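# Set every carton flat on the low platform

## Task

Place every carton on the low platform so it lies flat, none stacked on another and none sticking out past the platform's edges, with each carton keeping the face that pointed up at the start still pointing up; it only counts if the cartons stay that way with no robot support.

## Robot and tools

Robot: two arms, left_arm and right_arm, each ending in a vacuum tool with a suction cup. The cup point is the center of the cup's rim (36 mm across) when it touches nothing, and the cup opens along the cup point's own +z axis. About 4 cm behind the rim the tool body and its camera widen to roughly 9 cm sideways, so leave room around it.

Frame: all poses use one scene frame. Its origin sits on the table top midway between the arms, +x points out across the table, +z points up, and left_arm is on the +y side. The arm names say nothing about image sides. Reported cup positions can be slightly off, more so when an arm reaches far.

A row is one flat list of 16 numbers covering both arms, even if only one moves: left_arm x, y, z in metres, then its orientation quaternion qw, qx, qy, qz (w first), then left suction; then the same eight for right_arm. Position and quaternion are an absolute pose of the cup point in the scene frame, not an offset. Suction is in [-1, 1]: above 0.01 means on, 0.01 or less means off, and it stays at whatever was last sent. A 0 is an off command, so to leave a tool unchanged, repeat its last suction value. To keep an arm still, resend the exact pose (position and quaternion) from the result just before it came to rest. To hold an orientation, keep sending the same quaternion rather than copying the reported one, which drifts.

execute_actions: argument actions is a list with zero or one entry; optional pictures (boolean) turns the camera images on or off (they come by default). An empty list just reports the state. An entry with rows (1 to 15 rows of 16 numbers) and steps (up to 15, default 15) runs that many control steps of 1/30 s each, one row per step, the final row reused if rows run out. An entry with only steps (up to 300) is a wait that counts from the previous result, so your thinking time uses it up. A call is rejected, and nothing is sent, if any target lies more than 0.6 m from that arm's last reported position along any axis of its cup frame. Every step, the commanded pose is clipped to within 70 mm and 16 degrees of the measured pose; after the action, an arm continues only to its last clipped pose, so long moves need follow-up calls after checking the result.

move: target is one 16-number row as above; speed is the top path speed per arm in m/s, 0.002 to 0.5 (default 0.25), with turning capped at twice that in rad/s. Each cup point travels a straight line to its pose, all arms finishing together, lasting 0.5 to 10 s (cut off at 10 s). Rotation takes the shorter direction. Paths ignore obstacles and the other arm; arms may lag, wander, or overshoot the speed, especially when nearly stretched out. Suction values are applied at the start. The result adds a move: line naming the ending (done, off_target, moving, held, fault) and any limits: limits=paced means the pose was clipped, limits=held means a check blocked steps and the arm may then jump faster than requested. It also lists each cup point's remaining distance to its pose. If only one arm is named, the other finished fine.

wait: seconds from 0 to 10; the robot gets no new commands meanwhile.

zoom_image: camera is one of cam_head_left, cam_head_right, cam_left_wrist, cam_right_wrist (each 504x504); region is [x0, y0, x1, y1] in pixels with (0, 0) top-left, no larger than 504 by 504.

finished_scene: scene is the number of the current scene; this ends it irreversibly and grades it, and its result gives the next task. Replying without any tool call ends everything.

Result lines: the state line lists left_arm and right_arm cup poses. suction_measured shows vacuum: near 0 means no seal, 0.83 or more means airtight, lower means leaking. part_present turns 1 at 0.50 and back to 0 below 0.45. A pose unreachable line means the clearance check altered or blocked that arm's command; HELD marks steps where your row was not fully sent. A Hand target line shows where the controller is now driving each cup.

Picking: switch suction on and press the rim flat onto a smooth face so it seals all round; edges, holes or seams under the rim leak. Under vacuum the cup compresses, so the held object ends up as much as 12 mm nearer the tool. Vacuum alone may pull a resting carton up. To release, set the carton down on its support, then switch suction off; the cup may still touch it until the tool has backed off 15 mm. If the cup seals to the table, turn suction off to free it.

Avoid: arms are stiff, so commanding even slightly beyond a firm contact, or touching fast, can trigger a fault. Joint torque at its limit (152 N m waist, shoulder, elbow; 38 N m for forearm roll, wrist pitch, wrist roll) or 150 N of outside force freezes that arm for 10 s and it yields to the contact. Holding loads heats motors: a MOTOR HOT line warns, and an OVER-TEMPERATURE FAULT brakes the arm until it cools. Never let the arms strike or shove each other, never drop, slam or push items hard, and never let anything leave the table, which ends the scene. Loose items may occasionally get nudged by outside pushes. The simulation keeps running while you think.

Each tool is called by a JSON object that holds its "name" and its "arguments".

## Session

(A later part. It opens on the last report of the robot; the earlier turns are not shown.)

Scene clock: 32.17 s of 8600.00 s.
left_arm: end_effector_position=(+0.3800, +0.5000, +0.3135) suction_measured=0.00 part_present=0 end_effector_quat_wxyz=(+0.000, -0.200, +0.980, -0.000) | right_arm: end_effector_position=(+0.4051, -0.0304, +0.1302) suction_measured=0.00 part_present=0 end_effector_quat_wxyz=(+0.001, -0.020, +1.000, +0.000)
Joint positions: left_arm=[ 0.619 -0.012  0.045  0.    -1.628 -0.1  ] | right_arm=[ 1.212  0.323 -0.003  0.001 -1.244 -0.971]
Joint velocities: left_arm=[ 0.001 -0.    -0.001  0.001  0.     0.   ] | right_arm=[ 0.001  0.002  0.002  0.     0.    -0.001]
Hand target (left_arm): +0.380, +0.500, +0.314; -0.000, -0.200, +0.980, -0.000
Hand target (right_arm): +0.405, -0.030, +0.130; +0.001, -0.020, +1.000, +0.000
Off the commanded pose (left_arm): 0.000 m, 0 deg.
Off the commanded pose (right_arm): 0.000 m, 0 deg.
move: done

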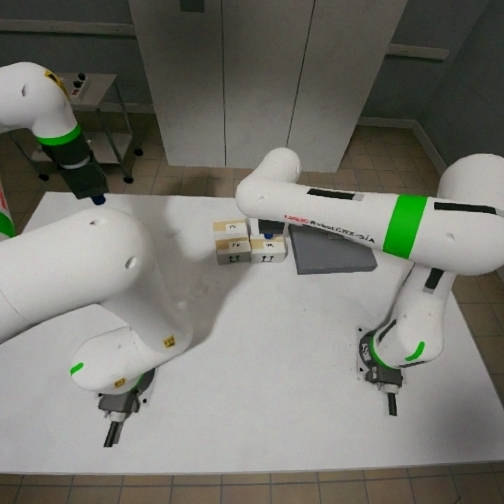

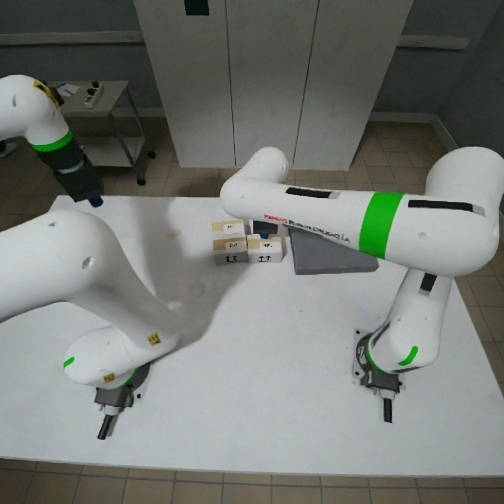

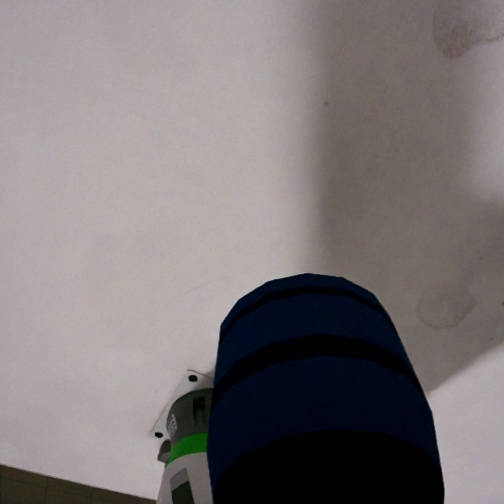

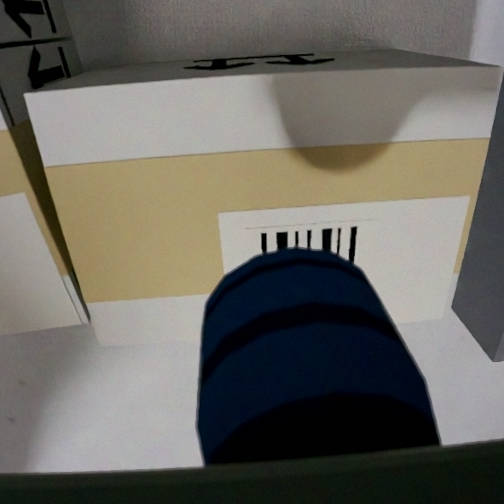

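{"name": "move", "arguments": {"target": [0.38,0.5,0.3135,0,-0.2,0.98,0,0,0.393,-0.026,0.077,0,-0.048,0.999,0,1], "speed": 0.06}}

{"name": "move", "arguments": {"target": [0.38,0.5,0.3135,0,-0.2,0.98,0,0,0.37,-0.035,0.145,0,-0.048,0.999,0,1], "speed": 0.15}}

{"name": "move", "arguments": {"target": [0.38,0.5,0.3135,0,-0.2,0.98,0,0,0.382,-0.378,0.135,0,-0.05,0.999,0,1]}}

{"name": "move", "arguments": {"target": [0.38,0.5,0.3135,0,-0.2,0.98,0,0,0.387,-0.378,0.117,0,-0.05,0.999,0,1], "speed": 0.035}}

Scene clock: 36.07 s of 8600.00 s.
left_arm: end_effector_position=(+0.3800, +0.5000, +0.3135) suction_measured=0.00 part_present=0 end_effector_quat_wxyz=(+0.000, -0.200, +0.980, -0.000) | right_arm: end_effector_position=(+0.3931, -0.0259, +0.0770) suction_measured=0.78 part_present=1 end_effector_quat_wxyz=(-0.000, -0.048, +0.999, +0.000)
Joint positions: left_arm=[ 0.619 -0.012  0.045  0.    -1.628 -0.1  ] | right_arm=[ 1.235  0.361 -0.086 -0.    -1.124 -0.938]
Joint velocities: left_arm=[-0.001  0.     0.     0.001  0.     0.   ] | right_arm=[-0.    -0.    -0.001  0.004  0.005  0.001]
Hand target (left_arm): +0.380, +0.500, +0.314; +0.000, -0.200, +0.980, -0.000
Hand target (right_arm): +0.393, -0.026, +0.077; -0.000, -0.048, +0.999, +0.000
Off the commanded pose (left_arm): 0.000 m, 0 deg.
Off the commanded pose (right_arm): 0.000 m, 0 deg.
move: done

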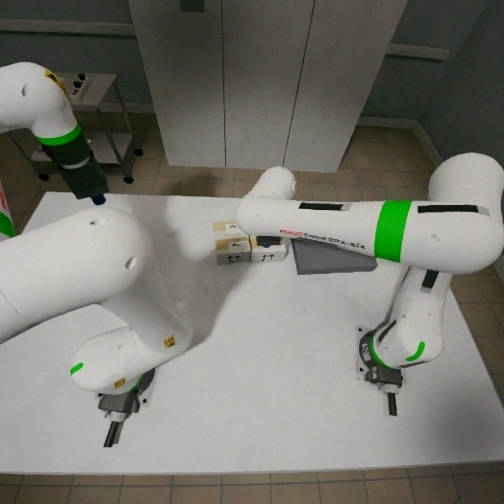

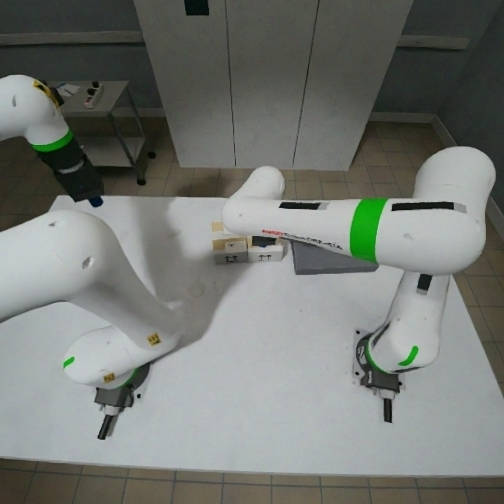

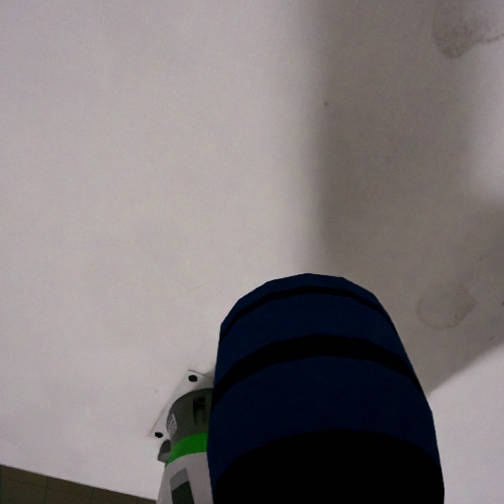

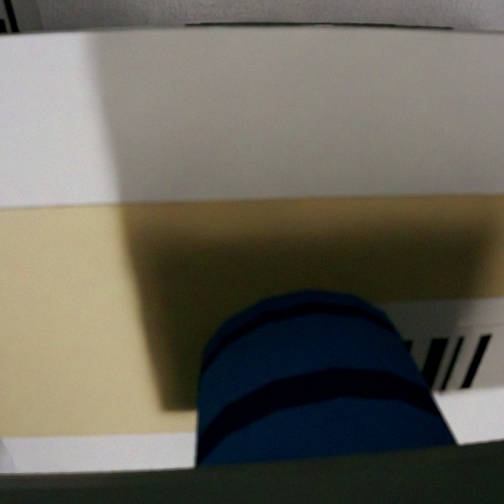

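Scene clock: 36.93 s of 8600.00 s.
left_arm: end_effector_position=(+0.3800, +0.5000, +0.3135) suction_measured=0.00 part_present=0 end_effector_quat_wxyz=(+0.000, -0.200, +0.980, -0.000) | right_arm: end_effector_position=(+0.3700, -0.0352, +0.1449) suction_measured=0.95 part_present=1 end_effector_quat_wxyz=(+0.000, -0.048, +0.999, -0.000)
Joint positions: left_arm=[ 0.619 -0.012  0.045  0.    -1.628 -0.1  ] | right_arm=[ 1.265  0.246 -0.065  0.    -1.259 -0.968]
Joint velocities: left_arm=[-0.001  0.001 -0.    -0.002 -0.    -0.   ] | right_arm=[-0.001 -0.002 -0.     0.    -0.001 -0.001]
Hand target (left_arm): +0.380, +0.500, +0.314; +0.000, -0.200, +0.980, -0.000
Hand target (right_arm): +0.370, -0.035, +0.145; +0.000, -0.048, +0.999, -0.000
Off the commanded pose (left_arm): 0.000 m, 0 deg.
Off the commanded pose (right_arm): 0.000 m, 0 deg.
move: done

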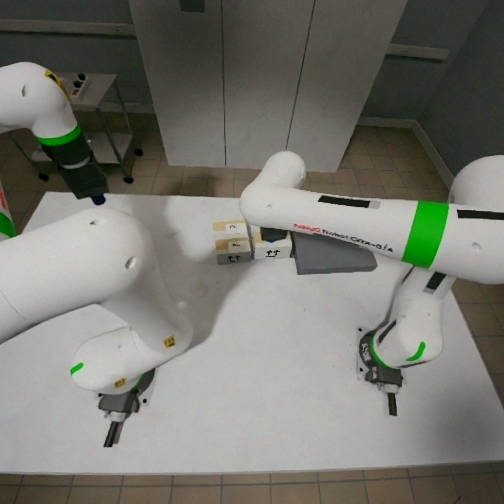

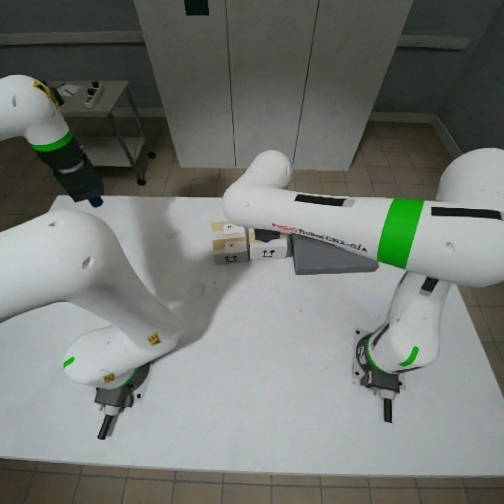

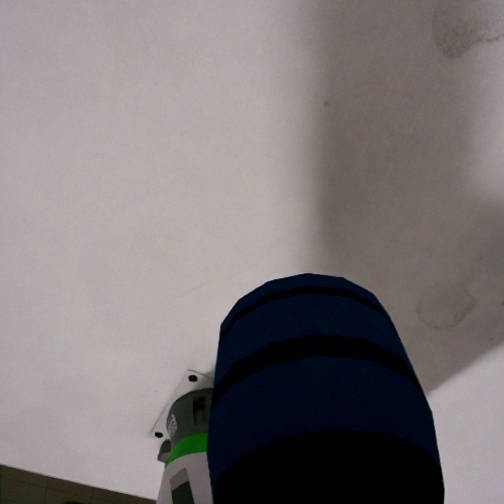

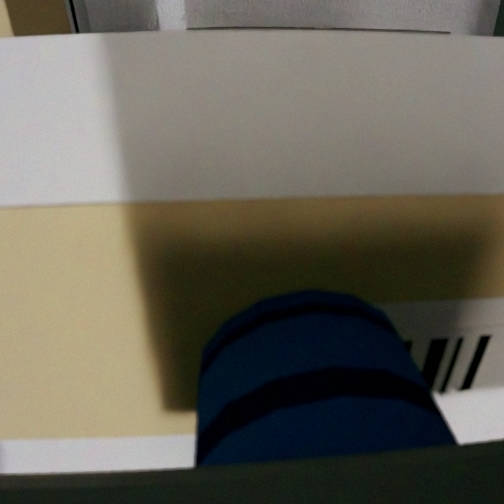

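Scene clock: 38.80 s of 8600.00 s.
left_arm: end_effector_position=(+0.3800, +0.5000, +0.3135) suction_measured=0.00 part_present=0 end_effector_quat_wxyz=(+0.000, -0.200, +0.980, +0.000) | right_arm: end_effector_position=(+0.3821, -0.3777, +0.1346) suction_measured=0.95 part_present=1 end_effector_quat_wxyz=(-0.001, -0.050, +0.999, -0.000)
Joint positions: left_arm=[ 0.619 -0.012  0.045  0.    -1.628 -0.1  ] | right_arm=[ 0.66  -0.123 -0.482 -0.    -1.213 -0.359]
Joint velocities: left_arm=[ 0.001  0.001 -0.     0.001  0.     0.001] | right_arm=[-0.002  0.     0.001 -0.001  0.     0.002]
Hand target (left_arm): +0.380, +0.500, +0.314; -0.000, -0.200, +0.980, -0.000
Hand target (right_arm): +0.382, -0.378, +0.135; -0.001, -0.050, +0.999, -0.000
Off the commanded pose (left_arm): 0.000 m, 0 deg.
Off the commanded pose (right_arm): 0.001 m, 0 deg.
move: done

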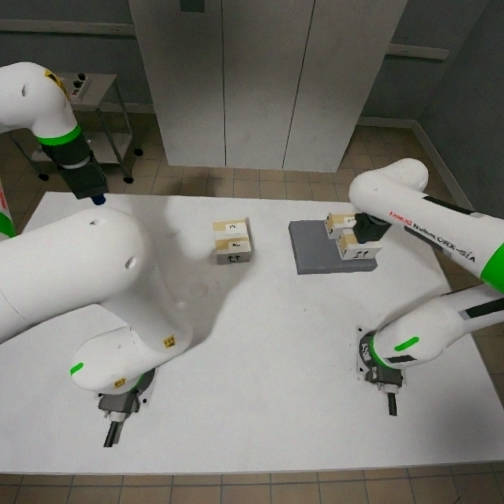

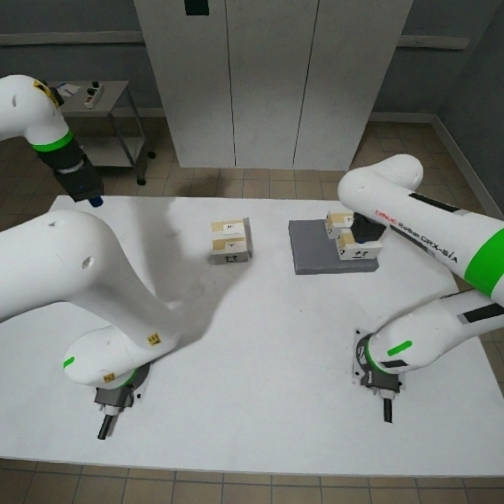

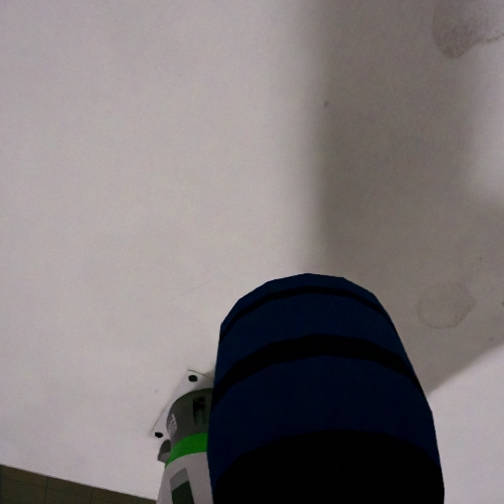

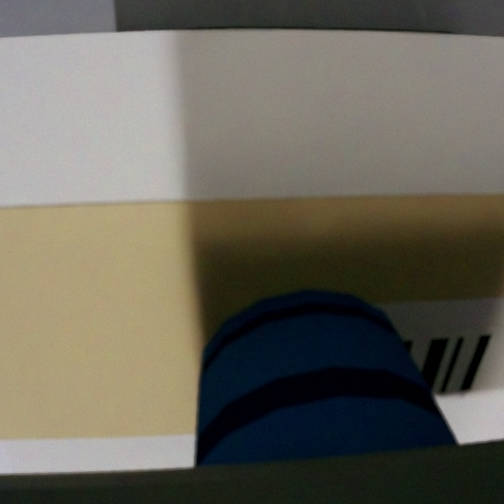

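Scene clock: 39.60 s of 8600.00 s.
left_arm: end_effector_position=(+0.3800, +0.5000, +0.3135) suction_measured=0.00 part_present=0 end_effector_quat_wxyz=(+0.000, -0.200, +0.980, -0.000) | right_arm: end_effector_position=(+0.3870, -0.3780, +0.1171) suction_measured=0.95 part_present=1 end_effector_quat_wxyz=(-0.000, -0.050, +0.999, +0.000)
Joint positions: left_arm=[ 0.619 -0.012  0.045  0.    -1.628 -0.1  ] | right_arm=[ 0.653 -0.093 -0.499 -0.    -1.164 -0.352]
Joint velocities: left_arm=[ 0.001  0.001  0.001  0.    -0.     0.   ] | right_arm=[-0.002  0.001 -0.001  0.001  0.003  0.001]
Hand target (left_arm): +0.380, +0.500, +0.314; +0.000, -0.200, +0.980, -0.000
Hand target (right_arm): +0.387, -0.378, +0.117; -0.000, -0.050, +0.999, +0.000
Off the commanded pose (left_arm): 0.000 m, 0 deg.
Off the commanded pose (right_arm): 0.000 m, 0 deg.
move: done

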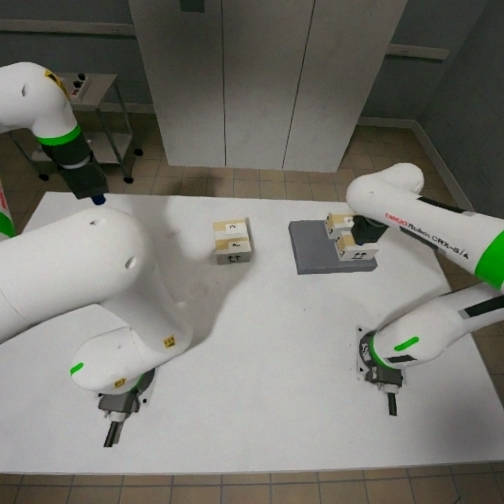

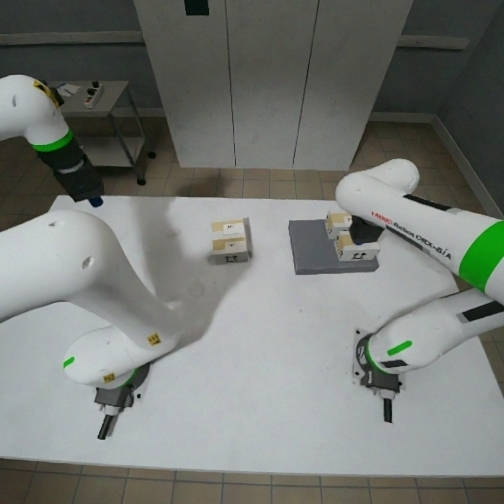

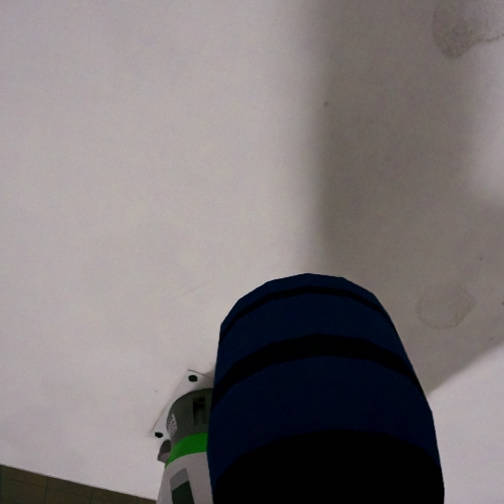

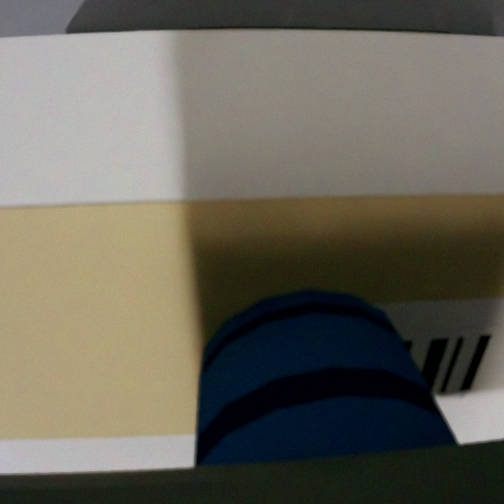

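{"name": "zoom_image", "arguments": {"camera": "cam_head_right", "region": [280,200,400,290]}}

Region (280, 200, 400, 290) of cam_head_right's 504x504 image, scaled by 4.200, with more detail than that image has; it fills the top 378 rows of this view, and the rest is white.

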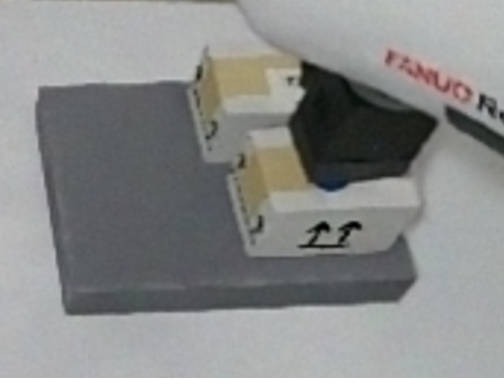

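{"name": "execute_actions", "arguments": {"actions": [{"rows":[[0.38,0.5,0.3135,0,-0.2,0.98,0,0,0.387,-0.378,0.117,0,-0.05,0.999,0,0]],"steps":6}], "pictures": false}}

{"name": "move", "arguments": {"target": [0.38,0.5,0.3135,0,-0.2,0.98,0,0,0.387,-0.378,0.165,0,-0.05,0.999,0,0]}}

{"name": "move", "arguments": {"target": [0.38,0.5,0.3135,0,-0.2,0.98,0,0,0.477,0.12,0.13,0,-0.096,0.995,0,0], "speed": 0.35}}

Scene clock: 42.00 s of 8600.00 s.
left_arm: end_effector_position=(+0.3800, +0.5000, +0.3135) suction_measured=0.00 part_present=0 end_effector_quat_wxyz=(+0.000, -0.200, +0.980, -0.000) | right_arm: end_effector_position=(+0.3870, -0.3780, +0.1170) suction_measured=0.00 part_present=0 end_effector_quat_wxyz=(+0.000, -0.050, +0.999, -0.000)
Joint positions: left_arm=[ 0.619 -0.012  0.045  0.    -1.628 -0.1  ] | right_arm=[ 0.653 -0.092 -0.499  0.    -1.164 -0.352]
Joint velocities: left_arm=[ 0.002 -0.    -0.    -0.    -0.001 -0.   ] | right_arm=[ 0.001 -0.    -0.    -0.001 -0.     0.001]
Hand target (left_arm): +0.380, +0.500, +0.314; +0.000, -0.200, +0.980, -0.000
Hand target (right_arm): +0.387, -0.378, +0.117; -0.000, -0.050, +0.999, +0.000
Off the commanded pose (left_arm): 0.000 m, 0 deg.
Off the commanded pose (right_arm): 0.000 m, 0 deg.
Steps of this call (steps 1 to 66: nothing new was sent; steps 67 to 72: all 6 steps of this action). Readings (end_effector_position | what the end effector reports):
67: left_arm (+0.3800, +0.5000, +0.3135) | right_arm (+0.3870, -0.3780, +0.1170) | left_arm suction_measured=0.00 part_present=0 | right_arm suction_measured=0.75 part_present=1
68: left_arm (+0.3800, +0.5000, +0.3135) | right_arm (+0.3870, -0.3780, +0.1170) | left_arm suction_measured=0.00 part_present=0 | right_arm suction_measured=0.29 part_present=0
70: left_arm (+0.3800, +0.5000, +0.3135) | right_arm (+0.3870, -0.3780, +0.1170) | left_arm suction_measured=0.00 part_present=0 | right_arm suction_measured=0.00 part_present=0
72: the state above

Scene clock: 43.00 s of 8600.00 s.
left_arm: end_effector_position=(+0.3800, +0.5000, +0.3135) suction_measured=0.00 part_present=0 end_effector_quat_wxyz=(+0.000, -0.200, +0.980, -0.000) | right_arm: end_effector_position=(+0.3869, -0.3781, +0.1649) suction_measured=0.00 part_present=0 end_effector_quat_wxyz=(+0.000, -0.050, +0.999, -0.000)
Joint positions: left_arm=[ 0.619 -0.012  0.045  0.    -1.628 -0.1  ] | right_arm=[ 0.653 -0.137 -0.42   0.    -1.287 -0.353]
Joint velocities: left_arm=[-0.    -0.001  0.    -0.     0.    -0.   ] | right_arm=[ 0.001 -0.001  0.001  0.    -0.002  0.001]
Hand target (left_arm): +0.380, +0.500, +0.314; -0.000, -0.200, +0.980, -0.000
Hand target (right_arm): +0.387, -0.378, +0.165; +0.000, -0.050, +0.999, -0.000
Off the commanded pose (left_arm): 0.000 m, 0 deg.
Off the commanded pose (right_arm): 0.000 m, 0 deg.
move: done

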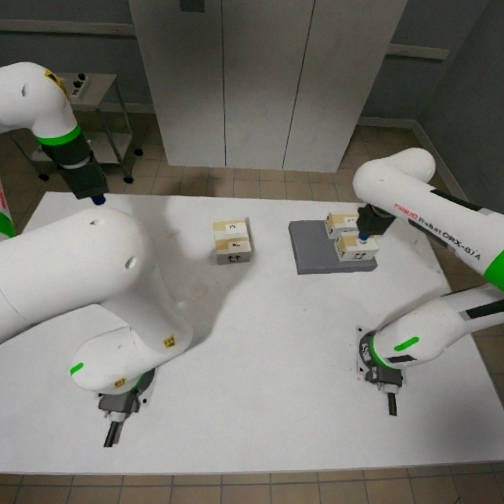

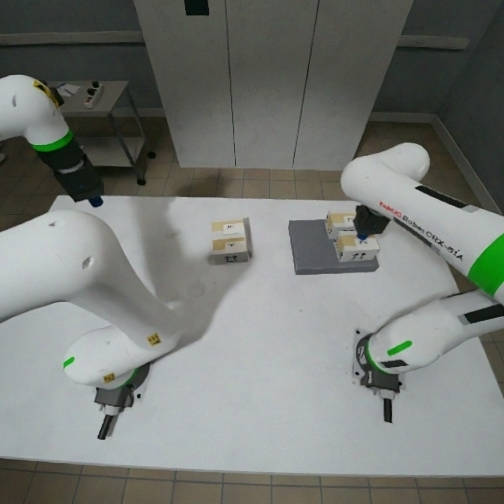

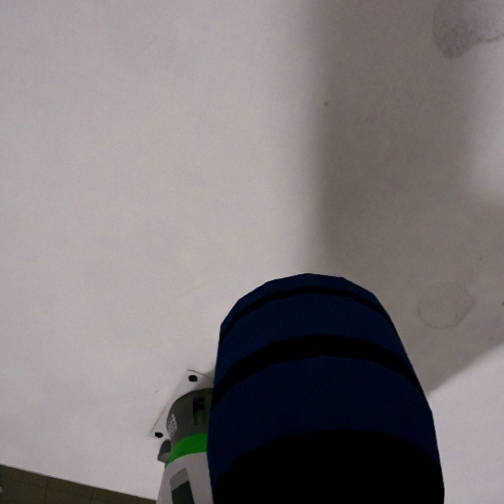

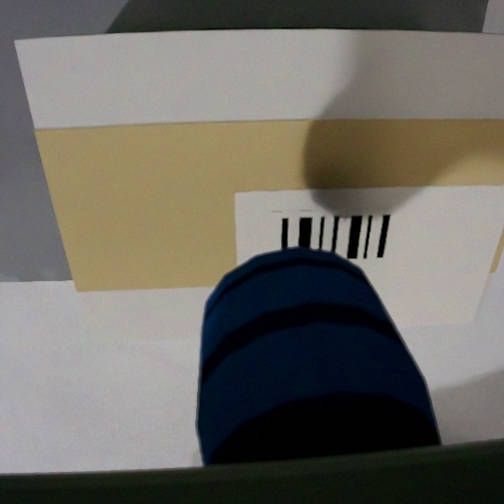

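Scene clock: 45.07 s of 8600.00 s.
left_arm: end_effector_position=(+0.3800, +0.5000, +0.3135) suction_measured=0.00 part_present=0 end_effector_quat_wxyz=(+0.000, -0.200, +0.980, -0.000) | right_arm: end_effector_position=(+0.4766, +0.1200, +0.1309) suction_measured=0.00 part_present=0 end_effector_quat_wxyz=(+0.001, -0.096, +0.995, +0.000)
Joint positions: left_arm=[ 0.619 -0.012  0.045  0.    -1.628 -0.1  ] | right_arm=[ 1.24   0.729  0.603  0.001 -1.444 -0.847]
Joint velocities: left_arm=[ 0.  0. -0.  0.  0. -0.] | right_arm=[-0.001  0.004  0.006 -0.    -0.005  0.002]
Hand target (left_arm): +0.380, +0.500, +0.314; -0.000, -0.200, +0.980, -0.000
Hand target (right_arm): +0.477, +0.120, +0.131; +0.001, -0.096, +0.995, +0.000
Off the commanded pose (left_arm): 0.000 m, 0 deg.
Off the commanded pose (right_arm): 0.001 m, 0 deg.
move: done

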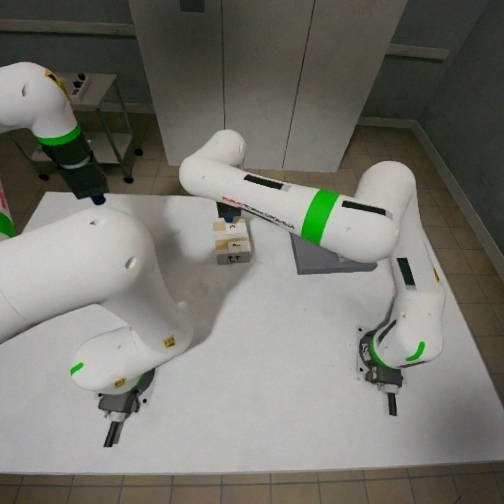

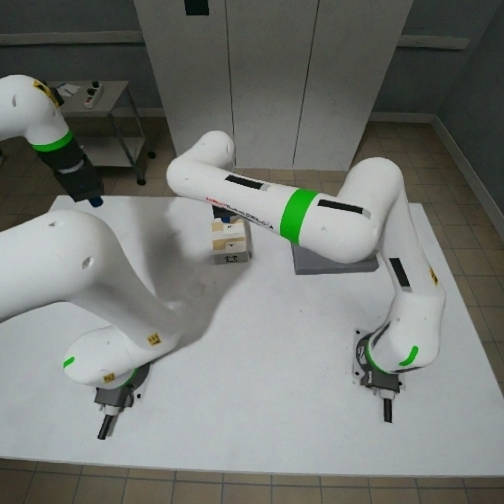

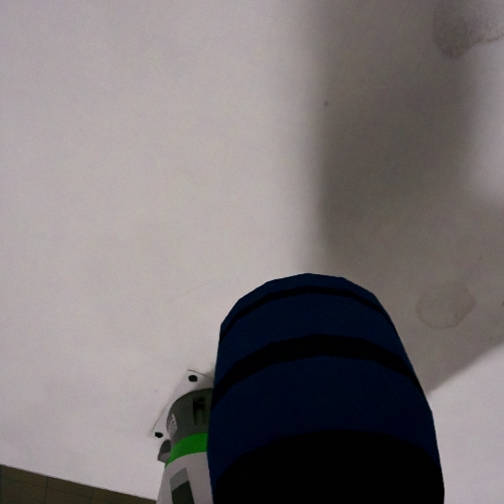

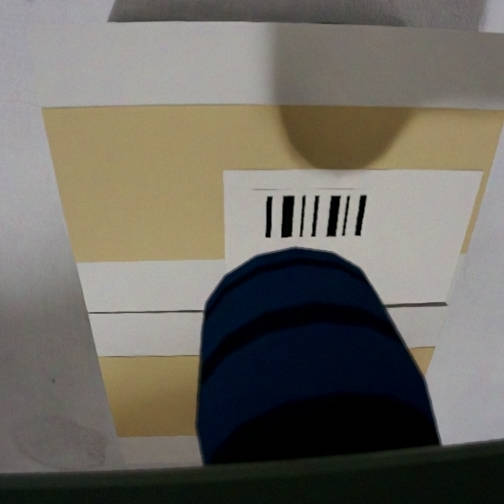

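{"name": "move", "arguments": {"target": [0.38,0.5,0.3135,0,-0.2,0.98,0,0,0.48,0.123,0.077,0,-0.096,0.995,0,1], "speed": 0.06}}

{"name": "move", "arguments": {"target": [0.38,0.5,0.3135,0,-0.2,0.98,0,0,0.484,0.123,0.175,0,-0.096,0.995,0,1], "speed": 0.15}}

{"name": "move", "arguments": {"target": [0.38,0.5,0.3135,0,-0.2,0.98,0,0,0.478,-0.205,0.135,0,-0.053,0.998,0,1]}}

{"name": "move", "arguments": {"target": [0.38,0.5,0.3135,0,-0.2,0.98,0,0,0.479,-0.218,0.117,0,-0.053,0.998,0,1], "speed": 0.035}}

{"name": "zoom_image", "arguments": {"camera": "cam_head_left", "region": [270,190,390,290]}}

Scene clock: 48.53 s of 8600.00 s.
left_arm: end_effector_position=(+0.3800, +0.5000, +0.3135) suction_measured=0.00 part_present=0 end_effector_quat_wxyz=(+0.000, -0.200, +0.980, -0.000) | right_arm: end_effector_position=(+0.4800, +0.1231, +0.0771) suction_measured=0.80 part_present=1 end_effector_quat_wxyz=(-0.000, -0.096, +0.995, +0.000)
Joint positions: left_arm=[ 0.619 -0.012  0.045  0.    -1.628 -0.1  ] | right_arm=[ 1.237  0.771  0.546 -0.    -1.346 -0.844]
Joint velocities: left_arm=[-0.     0.     0.001  0.    -0.     0.001] | right_arm=[-0.002  0.    -0.001  0.001 -0.    -0.002]
Hand target (left_arm): +0.380, +0.500, +0.314; -0.000, -0.200, +0.980, -0.000
Hand target (right_arm): +0.480, +0.123, +0.077; -0.000, -0.096, +0.995, +0.000
Off the commanded pose (left_arm): 0.000 m, 0 deg.
Off the commanded pose (right_arm): 0.000 m, 0 deg.
move: done

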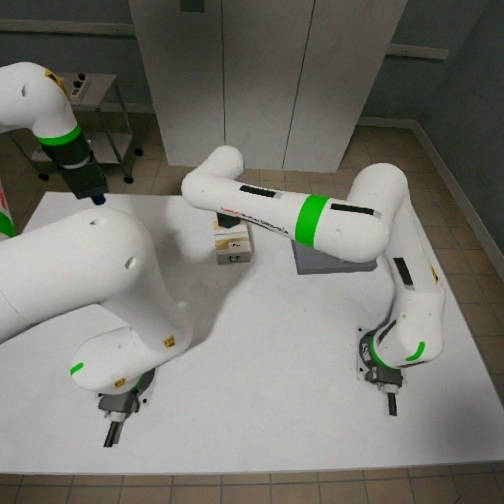

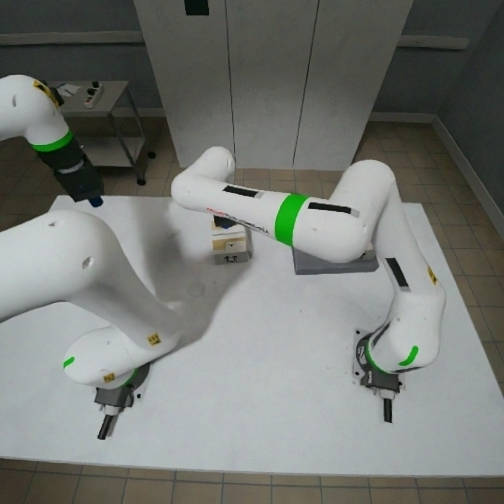

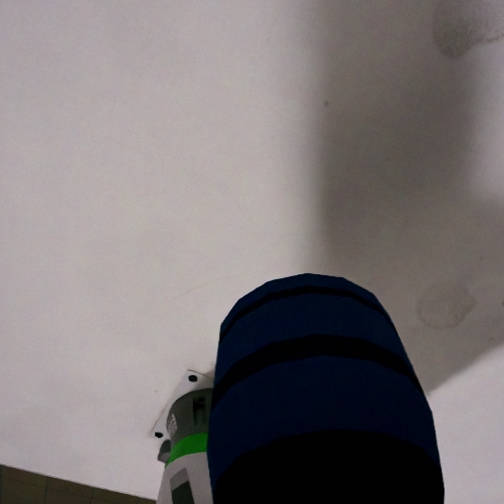

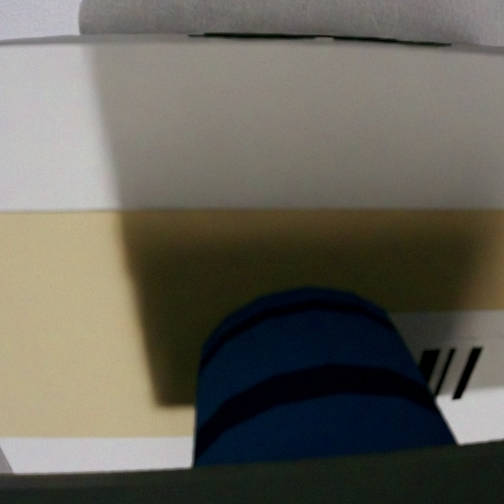

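Scene clock: 49.57 s of 8600.00 s.
left_arm: end_effector_position=(+0.3800, +0.5000, +0.3135) suction_measured=0.00 part_present=0 end_effector_quat_wxyz=(+0.000, -0.200, +0.980, -0.000) | right_arm: end_effector_position=(+0.4839, +0.1228, +0.1750) suction_measured=0.95 part_present=1 end_effector_quat_wxyz=(+0.000, -0.096, +0.995, -0.000)
Joint positions: left_arm=[ 0.619 -0.012  0.045  0.    -1.628 -0.1  ] | right_arm=[ 1.232  0.743  0.728  0.    -1.557 -0.839]
Joint velocities: left_arm=[ 0.  0. -0.  0.  0. -0.] | right_arm=[-0.001  0.001  0.003 -0.    -0.003 -0.   ]
Hand target (left_arm): +0.380, +0.500, +0.314; -0.000, -0.200, +0.980, -0.000
Hand target (right_arm): +0.484, +0.123, +0.175; +0.000, -0.096, +0.995, -0.000
Off the commanded pose (left_arm): 0.000 m, 0 deg.
Off the commanded pose (right_arm): 0.000 m, 0 deg.
move: done

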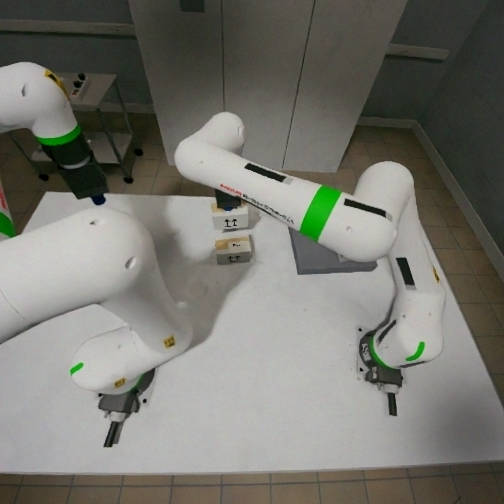

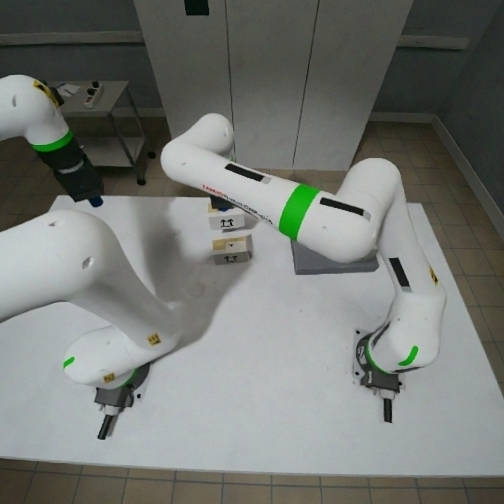

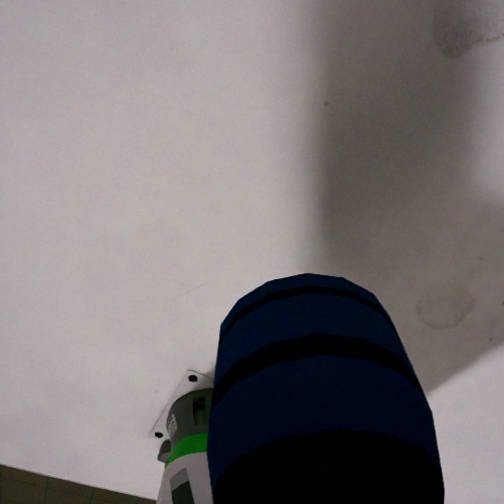

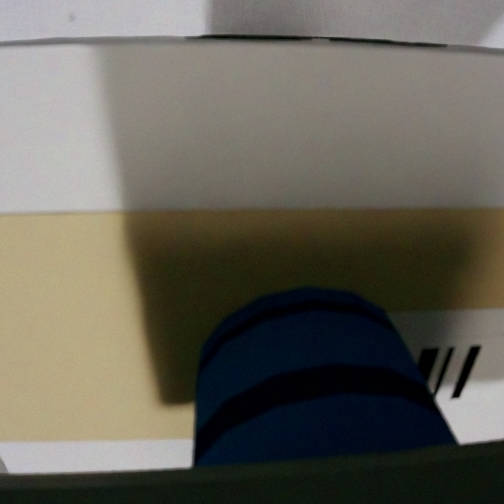

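Scene clock: 51.33 s of 8600.00 s.
left_arm: end_effector_position=(+0.3800, +0.5000, +0.3135) suction_measured=0.00 part_present=0 end_effector_quat_wxyz=(-0.000, -0.200, +0.980, -0.000) | right_arm: end_effector_position=(+0.4783, -0.2048, +0.1345) suction_measured=0.95 part_present=1 end_effector_quat_wxyz=(-0.000, -0.053, +0.999, -0.000)
Joint positions: left_arm=[ 0.619 -0.012  0.045  0.    -1.628 -0.1  ] | right_arm=[ 0.881  0.23  -0.111 -0.    -1.231 -0.573]
Joint velocities: left_arm=[ 0.001  0.001 -0.001  0.    -0.     0.   ] | right_arm=[-0.001 -0.001 -0.002 -0.     0.001 -0.   ]
Hand target (left_arm): +0.380, +0.500, +0.314; -0.000, -0.200, +0.980, -0.000
Hand target (right_arm): +0.478, -0.205, +0.134; -0.000, -0.053, +0.999, -0.000
Off the commanded pose (left_arm): 0.000 m, 0 deg.
Off the commanded pose (right_arm): 0.001 m, 0 deg.
move: done

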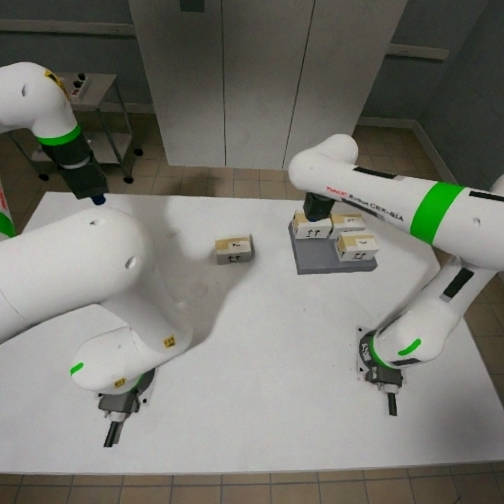

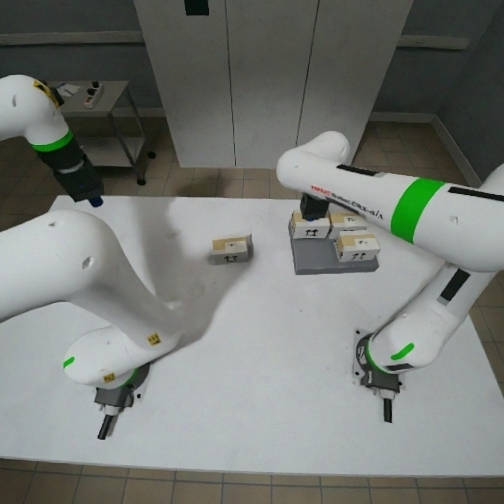

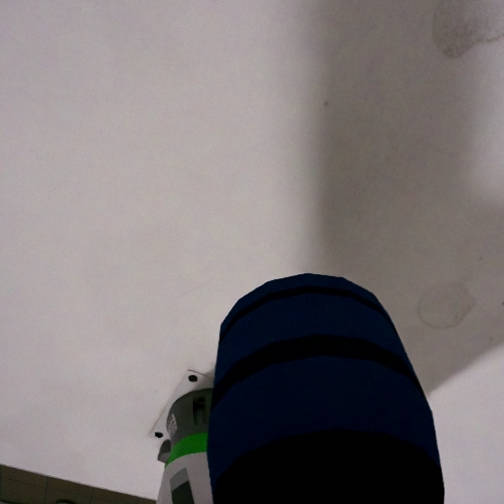

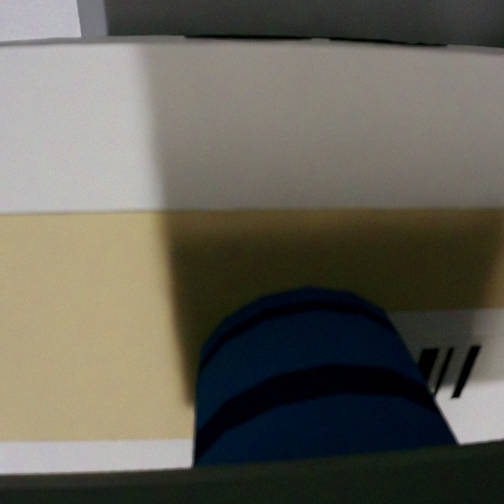

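Scene clock: 52.23 s of 8600.00 s.
left_arm: end_effector_position=(+0.3800, +0.5000, +0.3135) suction_measured=0.00 part_present=0 end_effector_quat_wxyz=(-0.000, -0.200, +0.980, -0.000) | right_arm: end_effector_position=(+0.4790, -0.2179, +0.1170) suction_measured=0.95 part_present=1 end_effector_quat_wxyz=(-0.000, -0.053, +0.999, +0.000)
Joint positions: left_arm=[ 0.619 -0.012  0.045  0.    -1.628 -0.1  ] | right_arm=[ 0.859  0.233 -0.15  -0.    -1.187 -0.552]
Joint velocities: left_arm=[-0.  0. -0. -0. -0. -0.] | right_arm=[ 0.    -0.001 -0.002 -0.001  0.002 -0.001]
Hand target (left_arm): +0.380, +0.500, +0.314; -0.000, -0.200, +0.980, -0.000
Hand target (right_arm): +0.479, -0.218, +0.117; -0.000, -0.053, +0.999, +0.000
Off the commanded pose (left_arm): 0.000 m, 0 deg.
Off the commanded pose (right_arm): 0.000 m, 0 deg.
move: done

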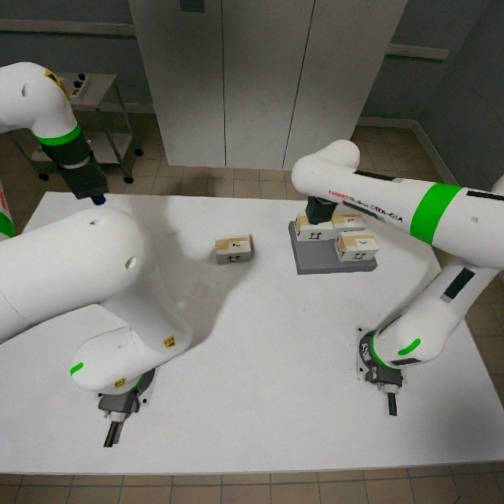

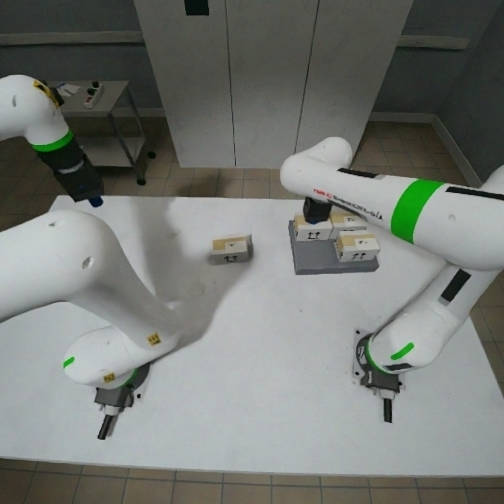

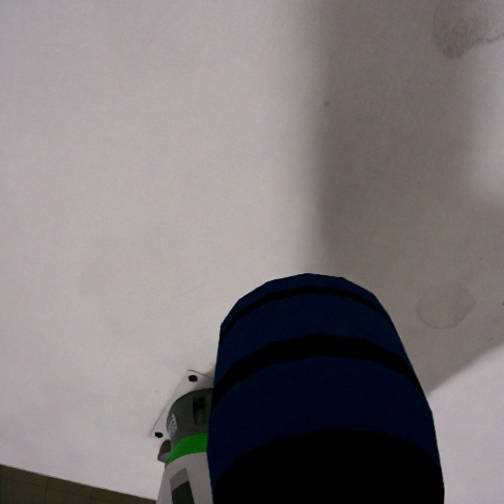

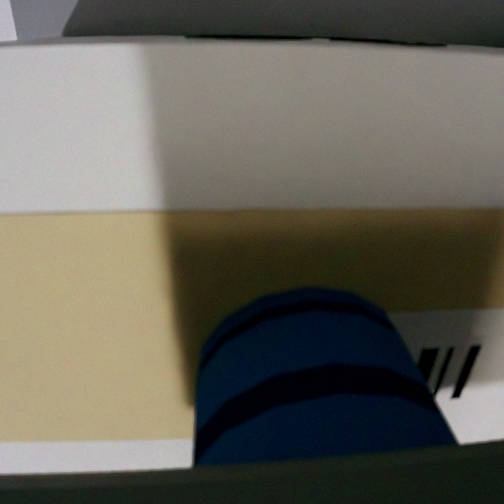

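Region (270, 190, 390, 290) of cam_head_left's 504x504 image, scaled by 4.200, with more detail than that image has.

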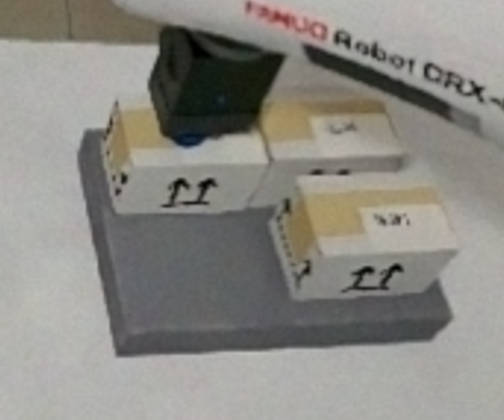

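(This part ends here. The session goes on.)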